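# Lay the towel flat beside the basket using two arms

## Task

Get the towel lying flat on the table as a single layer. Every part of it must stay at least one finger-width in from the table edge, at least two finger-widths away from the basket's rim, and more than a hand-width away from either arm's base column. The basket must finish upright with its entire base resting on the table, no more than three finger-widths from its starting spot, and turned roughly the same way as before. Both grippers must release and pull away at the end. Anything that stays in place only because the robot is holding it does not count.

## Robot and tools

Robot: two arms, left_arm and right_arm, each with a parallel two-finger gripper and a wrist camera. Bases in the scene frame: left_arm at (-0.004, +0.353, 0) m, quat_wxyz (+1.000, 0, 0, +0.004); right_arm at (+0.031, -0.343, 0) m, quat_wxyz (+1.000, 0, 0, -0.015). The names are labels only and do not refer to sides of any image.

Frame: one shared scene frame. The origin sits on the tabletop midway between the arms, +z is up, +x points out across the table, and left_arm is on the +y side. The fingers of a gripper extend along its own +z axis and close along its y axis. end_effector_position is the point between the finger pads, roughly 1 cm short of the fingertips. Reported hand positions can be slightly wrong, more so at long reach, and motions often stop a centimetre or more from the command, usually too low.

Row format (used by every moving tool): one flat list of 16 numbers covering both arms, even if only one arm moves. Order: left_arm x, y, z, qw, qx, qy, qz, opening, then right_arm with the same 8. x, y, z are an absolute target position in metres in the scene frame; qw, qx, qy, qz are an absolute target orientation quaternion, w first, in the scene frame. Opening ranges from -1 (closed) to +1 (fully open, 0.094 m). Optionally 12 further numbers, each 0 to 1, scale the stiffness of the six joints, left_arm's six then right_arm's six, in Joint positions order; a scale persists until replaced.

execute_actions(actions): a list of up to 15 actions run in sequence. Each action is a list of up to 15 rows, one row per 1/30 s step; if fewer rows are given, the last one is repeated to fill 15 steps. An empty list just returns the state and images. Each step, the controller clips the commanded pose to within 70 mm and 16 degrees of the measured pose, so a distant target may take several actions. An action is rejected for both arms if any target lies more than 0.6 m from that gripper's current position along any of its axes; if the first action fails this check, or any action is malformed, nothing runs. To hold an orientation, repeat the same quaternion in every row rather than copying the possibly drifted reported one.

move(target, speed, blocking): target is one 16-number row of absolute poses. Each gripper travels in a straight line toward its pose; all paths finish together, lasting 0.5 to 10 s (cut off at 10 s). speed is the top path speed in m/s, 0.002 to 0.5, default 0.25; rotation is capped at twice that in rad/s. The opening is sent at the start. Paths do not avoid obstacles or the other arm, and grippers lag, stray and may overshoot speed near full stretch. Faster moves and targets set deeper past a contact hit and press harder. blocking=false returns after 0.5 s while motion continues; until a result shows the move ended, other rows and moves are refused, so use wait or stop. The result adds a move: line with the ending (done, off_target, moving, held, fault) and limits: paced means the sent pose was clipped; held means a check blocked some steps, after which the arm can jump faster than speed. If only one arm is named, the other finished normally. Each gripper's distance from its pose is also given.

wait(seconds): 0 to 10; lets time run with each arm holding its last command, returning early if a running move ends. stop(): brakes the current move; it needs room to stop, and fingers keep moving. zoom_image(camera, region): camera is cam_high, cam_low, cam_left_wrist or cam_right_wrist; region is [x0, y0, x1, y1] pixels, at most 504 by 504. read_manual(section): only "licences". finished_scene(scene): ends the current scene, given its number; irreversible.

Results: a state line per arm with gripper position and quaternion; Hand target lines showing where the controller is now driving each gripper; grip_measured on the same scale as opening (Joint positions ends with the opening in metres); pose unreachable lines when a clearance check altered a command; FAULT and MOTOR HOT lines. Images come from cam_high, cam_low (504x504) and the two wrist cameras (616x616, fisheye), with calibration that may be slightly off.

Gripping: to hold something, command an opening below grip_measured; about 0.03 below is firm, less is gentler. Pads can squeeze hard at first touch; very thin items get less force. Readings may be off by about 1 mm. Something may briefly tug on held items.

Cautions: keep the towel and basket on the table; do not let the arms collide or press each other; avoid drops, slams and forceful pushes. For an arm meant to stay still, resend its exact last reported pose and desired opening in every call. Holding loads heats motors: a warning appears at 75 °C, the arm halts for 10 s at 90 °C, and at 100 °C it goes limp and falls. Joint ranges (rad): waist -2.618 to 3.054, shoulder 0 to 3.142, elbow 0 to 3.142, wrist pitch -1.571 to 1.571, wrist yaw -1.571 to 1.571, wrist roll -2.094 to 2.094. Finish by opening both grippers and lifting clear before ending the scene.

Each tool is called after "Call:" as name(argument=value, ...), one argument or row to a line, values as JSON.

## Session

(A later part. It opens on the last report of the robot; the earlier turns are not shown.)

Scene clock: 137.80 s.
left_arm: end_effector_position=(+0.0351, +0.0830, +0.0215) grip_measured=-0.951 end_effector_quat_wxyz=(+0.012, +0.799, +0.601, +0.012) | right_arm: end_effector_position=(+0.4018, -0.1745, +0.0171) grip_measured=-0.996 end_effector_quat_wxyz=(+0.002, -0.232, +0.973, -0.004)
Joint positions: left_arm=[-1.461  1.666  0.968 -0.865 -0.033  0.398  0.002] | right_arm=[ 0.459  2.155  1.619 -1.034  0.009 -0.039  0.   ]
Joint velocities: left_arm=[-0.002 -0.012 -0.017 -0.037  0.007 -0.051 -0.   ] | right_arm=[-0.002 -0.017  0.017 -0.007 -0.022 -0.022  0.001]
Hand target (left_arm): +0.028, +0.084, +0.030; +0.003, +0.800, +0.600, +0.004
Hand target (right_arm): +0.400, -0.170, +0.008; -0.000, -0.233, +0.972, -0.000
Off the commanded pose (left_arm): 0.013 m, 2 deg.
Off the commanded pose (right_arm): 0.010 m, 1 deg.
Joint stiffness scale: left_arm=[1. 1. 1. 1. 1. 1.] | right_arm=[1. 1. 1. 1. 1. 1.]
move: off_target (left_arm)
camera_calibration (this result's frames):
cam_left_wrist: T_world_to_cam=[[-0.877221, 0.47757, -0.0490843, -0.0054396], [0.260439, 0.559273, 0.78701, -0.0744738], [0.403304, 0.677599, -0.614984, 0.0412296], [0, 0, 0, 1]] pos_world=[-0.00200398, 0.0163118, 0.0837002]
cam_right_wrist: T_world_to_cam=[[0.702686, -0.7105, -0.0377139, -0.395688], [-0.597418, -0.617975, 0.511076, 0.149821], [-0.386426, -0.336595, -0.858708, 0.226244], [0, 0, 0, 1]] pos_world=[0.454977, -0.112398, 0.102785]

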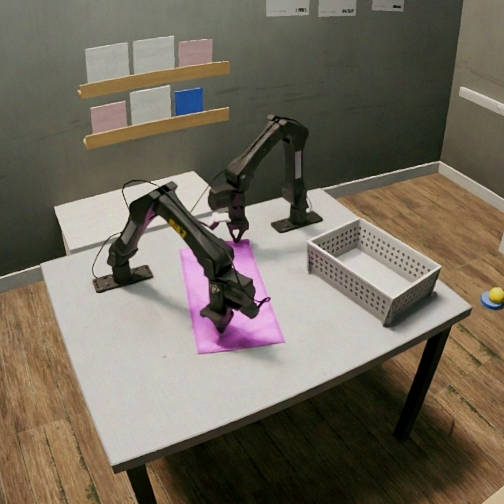

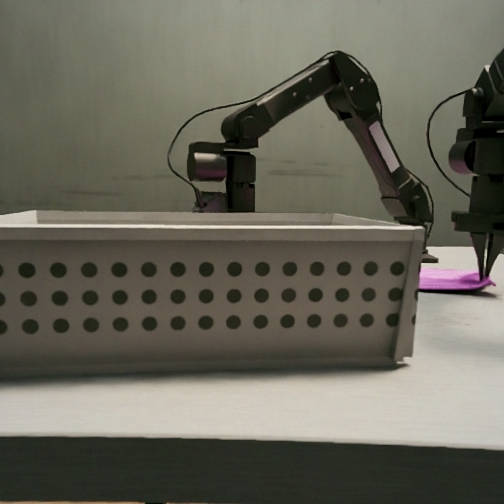

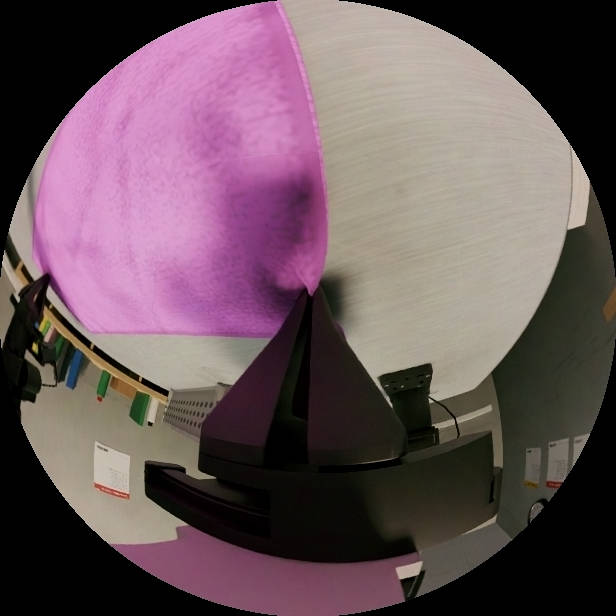

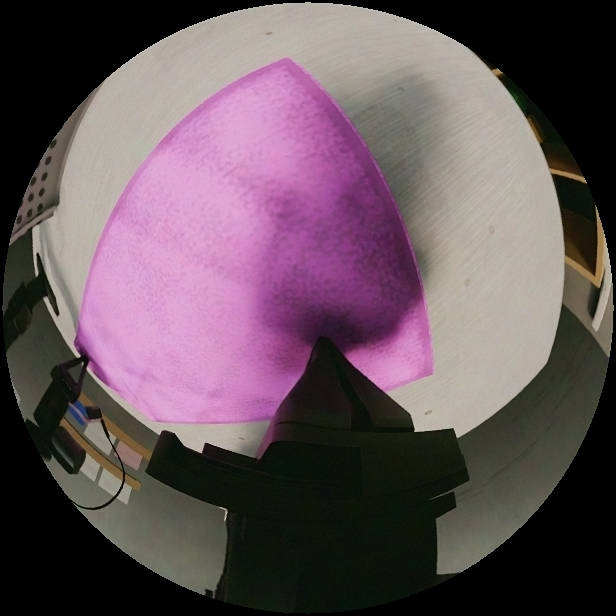

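Pleat is gone. Lower while tensioned, release, retreat.

Call:
move(
  target=[0.025,0.088,0.008,0,0.80,0.60,0,-1,0.40,-0.17,0.008,0,-0.233,0.972,0,-1],
  speed=0.04,
)

Call:
move(
  target=[0.022,0.09,0.008,0,0.80,0.60,0,-0.2,0.40,-0.17,0.012,0,-0.233,0.972,0,-1],
  speed=0.04,
)

Call:
move(
  target=[0.0,0.13,0.08,0,0.80,0.60,0,-0.2,0.40,-0.19,0.08,0,-0.233,0.972,0,-1],
  speed=0.15,
)

Call:
move(
  target=[0.05,0.25,0.2,0,0.80,0.60,0,-0.2,0.30,-0.42,0.18,0,-0.233,0.972,0,-1],
  speed=0.3,
)

Scene clock: 146.33 s.
left_arm: end_effector_position=(+0.0355, +0.0795, +0.0151) grip_measured=-0.951 end_effector_quat_wxyz=(+0.023, +0.798, +0.602, +0.005) | right_arm: end_effector_position=(+0.4018, -0.1745, +0.0171) grip_measured=-0.996 end_effector_quat_wxyz=(+0.002, -0.232, +0.973, -0.004)
Joint positions: left_arm=[-1.461  1.666  0.939 -0.808 -0.033  0.395  0.002] | right_arm=[ 0.459  2.155  1.619 -1.034  0.009 -0.039  0.   ]
Joint velocities: left_arm=[ 0.007  0.017 -0.002  0.037  0.081  0.066 -0.   ] | right_arm=[-0.002 -0.017 -0.007 -0.007  0.051 -0.095 -0.001]
Hand target (left_arm): +0.025, +0.088, +0.008; +0.000, +0.800, +0.600, +0.000
Hand target (right_arm): +0.400, -0.170, +0.008; -0.000, -0.233, +0.972, -0.000
Off the commanded pose (left_arm): 0.015 m, 3 deg.
Off the commanded pose (right_arm): 0.010 m, 1 deg.
Joint stiffness scale: left_arm=[1. 1. 1. 1. 1. 1.] | right_arm=[1. 1. 1. 1. 1. 1.]
move: off_target (left_arm)
camera_calibration (this result's frames):
cam_left_wrist: T_world_to_cam=[[-0.878688, 0.472981, -0.0647713, -0.00308503], [0.256299, 0.581845, 0.77186, -0.0689715], [0.402762, 0.661623, -0.632485, 0.0411444], [0, 0, 0, 1]] pos_world=[-0.00160483, 0.0143678, 0.0790597]
cam_right_wrist: T_world_to_cam=[[0.702686, -0.7105, -0.0377139, -0.395688], [-0.597418, -0.617975, 0.511076, 0.149821], [-0.386426, -0.336595, -0.858708, 0.226244], [0, 0, 0, 1]] pos_world=[0.454977, -0.112398, 0.102785]

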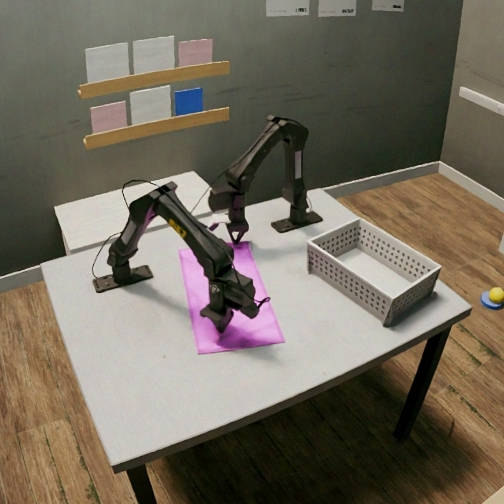

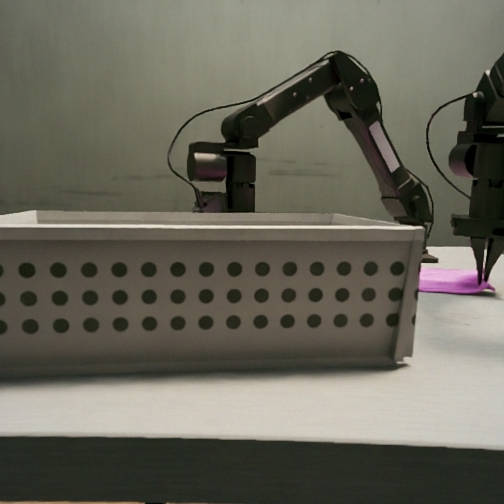

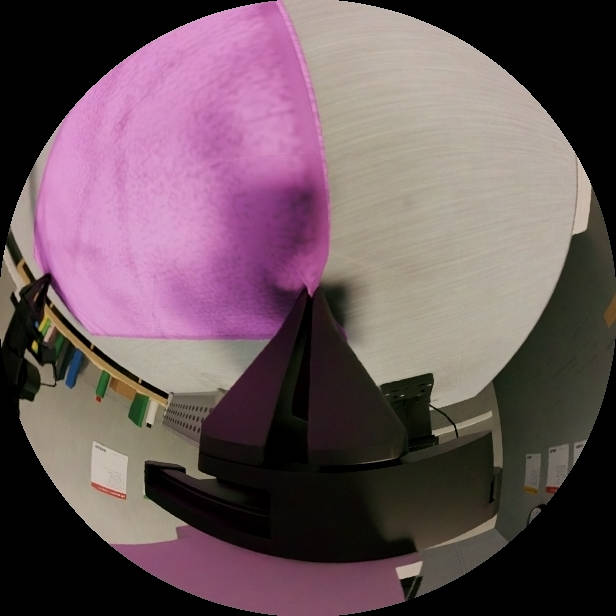

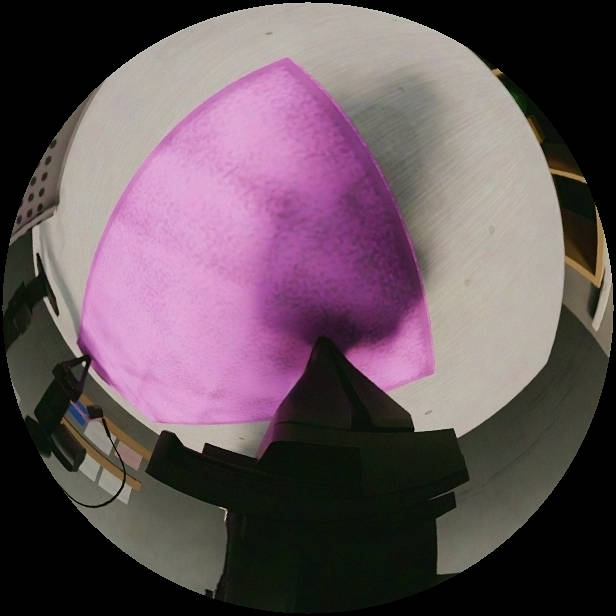

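Scene clock: 147.27 s.
left_arm: end_effector_position=(+0.0268, +0.0832, +0.0120) grip_measured=-0.201 end_effector_quat_wxyz=(+0.013, +0.800, +0.600, -0.001) | right_arm: end_effector_position=(+0.4018, -0.1746, +0.0171) grip_measured=-0.996 end_effector_quat_wxyz=(+0.001, -0.232, +0.973, -0.004)
Joint positions: left_arm=[-1.478  1.666  0.926 -0.807 -0.012  0.384  0.038] | right_arm=[ 0.459  2.155  1.619 -1.035  0.009 -0.039  0.   ]
Joint velocities: left_arm=[ 0.002 -0.012 -0.017 -0.007 -0.037 -0.051 -0.001] | right_arm=[ 0.007  0.017  0.002 -0.022 -0.037 -0.066 -0.001]
Hand target (left_arm): +0.022, +0.090, +0.008; +0.000, +0.800, +0.600, +0.000
Hand target (right_arm): +0.400, -0.170, +0.012; -0.000, -0.233, +0.972, -0.000
Off the commanded pose (left_arm): 0.009 m, 1 deg.
Off the commanded pose (right_arm): 0.007 m, 1 deg.
Joint stiffness scale: left_arm=[1. 1. 1. 1. 1. 1.] | right_arm=[1. 1. 1. 1. 1. 1.]
move: done
camera_calibration (this result's frames):
cam_left_wrist: T_world_to_cam=[[-0.876854, 0.479067, -0.0402766, -0.0135346], [0.277318, 0.572456, 0.771615, -0.0662674], [0.392712, 0.665424, -0.634814, 0.0401803], [0, 0, 0, 1]] pos_world=[-0.00927003, 0.0176822, 0.0760948]
cam_right_wrist: T_world_to_cam=[[0.702678, -0.710519, -0.0374872, -0.395724], [-0.597322, -0.617717, 0.511501, 0.149723], [-0.386588, -0.337029, -0.858465, 0.226174], [0, 0, 0, 1]] pos_world=[0.454935, -0.112456, 0.102744]

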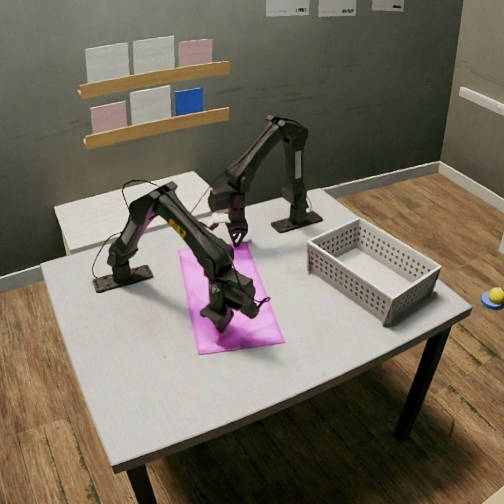

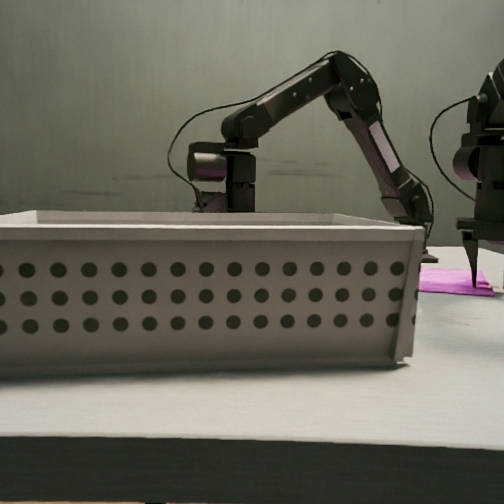

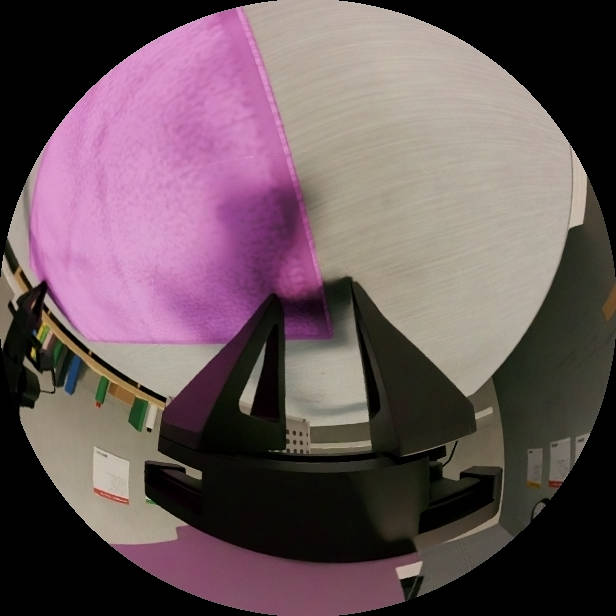

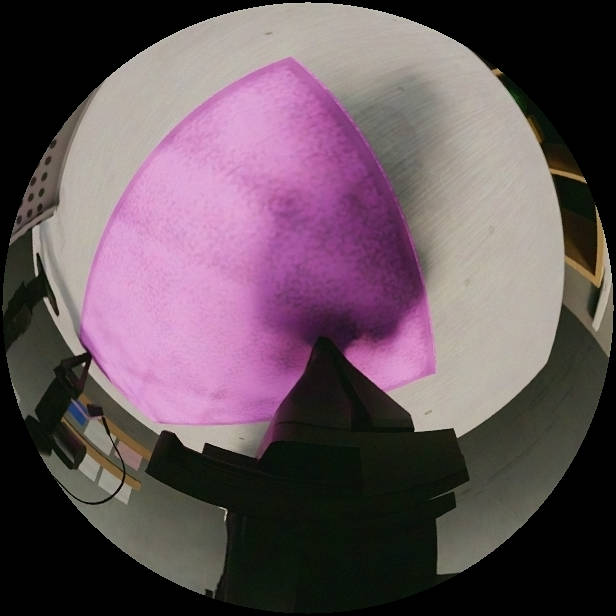

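Scene clock: 148.47 s.
left_arm: end_effector_position=(+0.0031, +0.1321, +0.0714) grip_measured=-0.201 end_effector_quat_wxyz=(-0.005, +0.800, +0.600, +0.010) | right_arm: end_effector_position=(+0.3953, -0.1903, +0.0702) grip_measured=-0.996 end_effector_quat_wxyz=(-0.010, -0.234, +0.972, -0.006)
Joint positions: left_arm=[-1.561  1.425  0.944 -1.11  -0.011  0.301  0.038] | right_arm=[ 0.43   2.085  1.726 -1.234  0.009 -0.073  0.   ]
Joint velocities: left_arm=[-0.007  0.007 -0.007 -0.007  0.007  0.037  0.   ] | right_arm=[-0.007 -0.022  0.002  0.022  0.007  0.022 -0.   ]
Hand target (left_arm): +0.000, +0.129, +0.080; +0.001, +0.800, +0.600, +0.001
Hand target (right_arm): +0.399, -0.190, +0.080; -0.000, -0.233, +0.972, +0.000
Off the commanded pose (left_arm): 0.009 m, 1 deg.
Off the commanded pose (right_arm): 0.011 m, 1 deg.
Joint stiffness scale: left_arm=[1. 1. 1. 1. 1. 1.] | right_arm=[1. 1. 1. 1. 1. 1.]
move: off_target (right_arm)
camera_calibration (this result's frames):
cam_left_wrist: T_world_to_cam=[[-0.876772, 0.480592, -0.017387, -0.0571351], [0.280119, 0.539758, 0.793848, -0.130811], [0.390902, 0.691153, -0.607867, 0.0493113], [0, 0, 0, 1]] pos_world=[-0.0327276, 0.0639833, 0.132826]
cam_right_wrist: T_world_to_cam=[[0.705029, -0.707675, -0.0461529, -0.400095], [-0.583365, -0.615729, 0.529682, 0.102514], [-0.40326, -0.346517, -0.84694, 0.267931], [0, 0, 0, 1]] pos_world=[0.449927, -0.127174, 0.154156]

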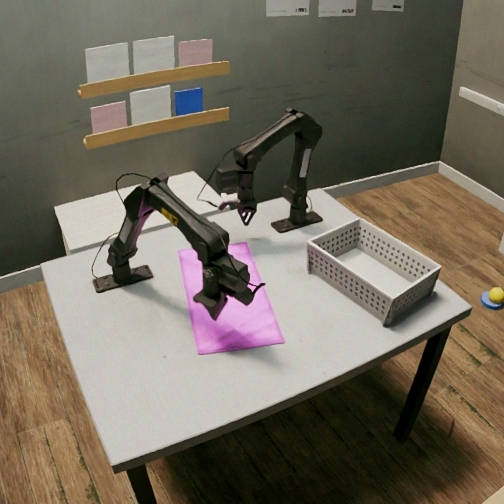

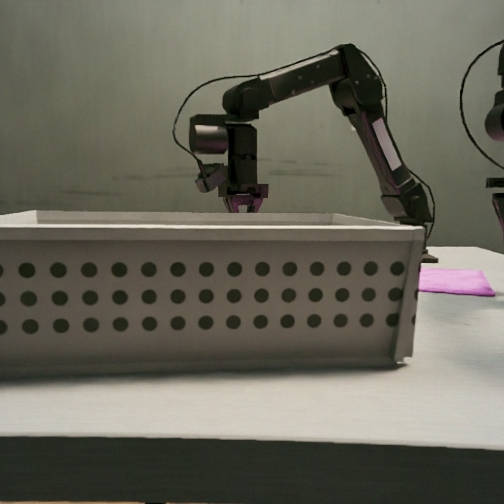

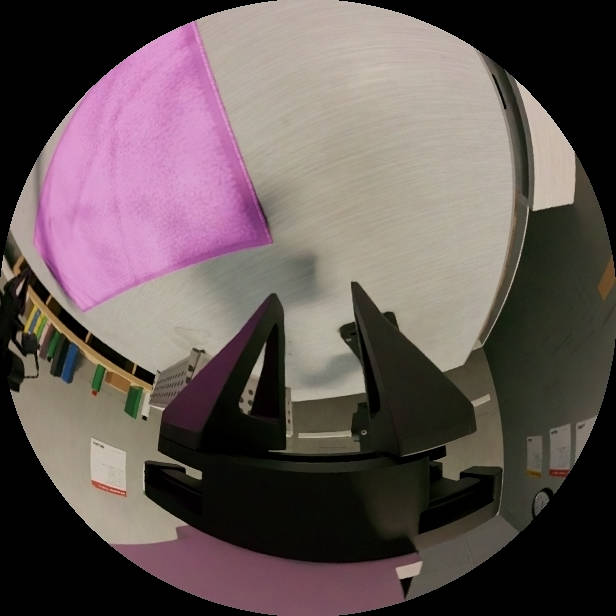

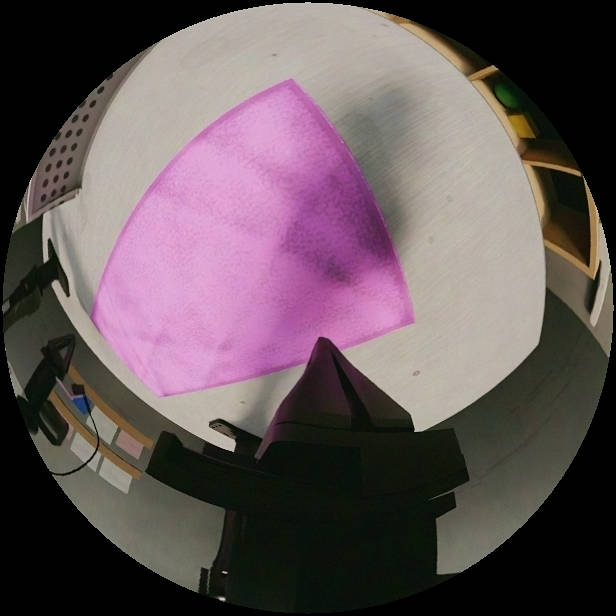

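Scene clock: 150.10 s.
left_arm: end_effector_position=(+0.0495, +0.2463, +0.1918) grip_measured=-0.201 end_effector_quat_wxyz=(+0.141, +0.790, +0.597, -0.027) | right_arm: end_effector_position=(+0.2925, -0.4163, +0.1688) grip_measured=-0.996 end_effector_quat_wxyz=(-0.017, -0.229, +0.973, +0.005)
Joint positions: left_arm=[-1.132  0.774  1.061 -1.571 -0.003  0.724  0.038] | right_arm=[-0.241  1.608  1.506 -1.502  0.008 -0.733  0.   ]
Joint velocities: left_arm=[-0.007  0.007 -0.017 -0.022 -0.037  0.051 -0.   ] | right_arm=[-0.027 -0.007  0.012 -0.066  0.022 -0.051 -0.   ]
Hand target (left_arm): +0.048, +0.247, +0.199; +0.150, +0.789, +0.594, -0.033
Hand target (right_arm): +0.295, -0.414, +0.178; -0.003, -0.233, +0.973, +0.006
Off the commanded pose (left_arm): 0.009 m, 16 deg; orientation clipped at the last step of the last action.
Off the commanded pose (right_arm): 0.014 m, 2 deg.
Joint stiffness scale: left_arm=[1. 1. 1. 1. 1. 1.] | right_arm=[1. 1. 1. 1. 1. 1.]
joint sent to its limit (left arm) — the command would take joint 4 (wrist pitch) past its lower limit, so that joint was sent only as far as its limit.
move: off_target (left_arm, right_arm); limits=paced
camera_calibration (this result's frames):
cam_left_wrist: T_world_to_cam=[[-0.863506, 0.439182, -0.247946, -0.0155308], [0.193348, 0.742336, 0.641524, -0.317488], [0.465805, 0.50602, -0.725927, 0.0900158], [0, 0, 0, 1]] pos_world=[0.00604499, 0.196954, 0.26517]
cam_right_wrist: T_world_to_cam=[[0.695908, -0.714537, -0.0717615, -0.478877], [-0.580858, -0.618825, 0.528829, -0.150661], [-0.422276, -0.326333, -0.845689, 0.24545], [0, 0, 0, 1]] pos_world=[0.349389, -0.355309, 0.252883]

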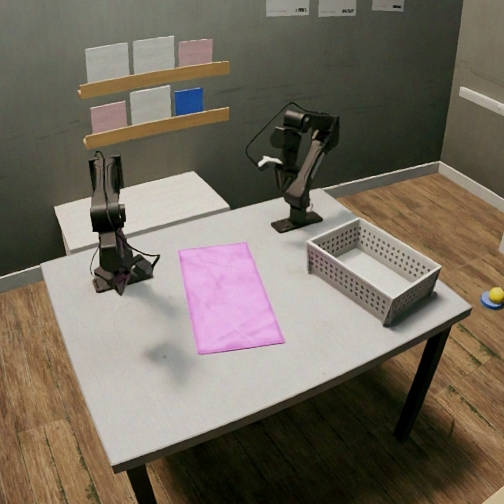

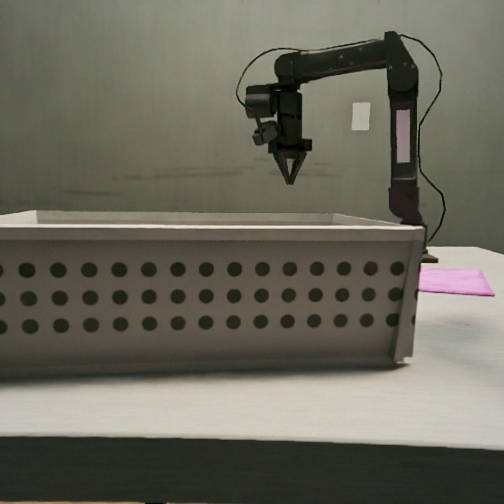

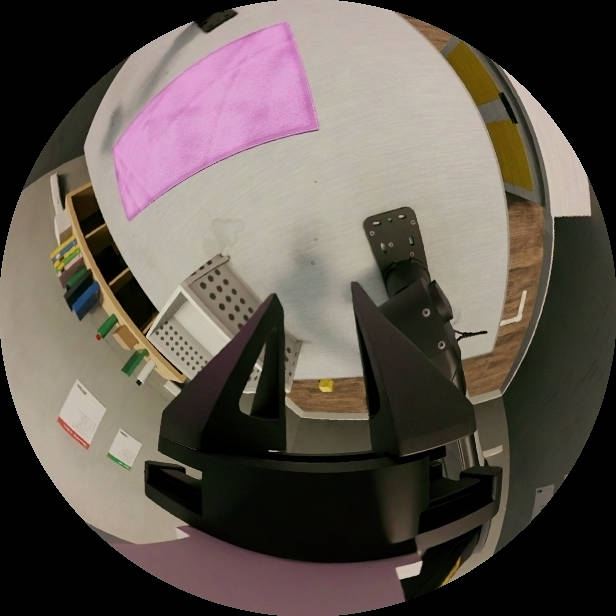

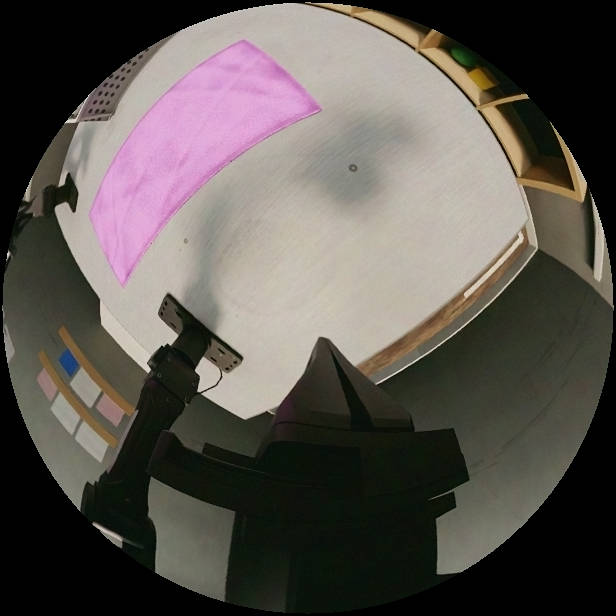

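Call:
finished_scene(
  scene=1,
)

The scene is finished: the task was done.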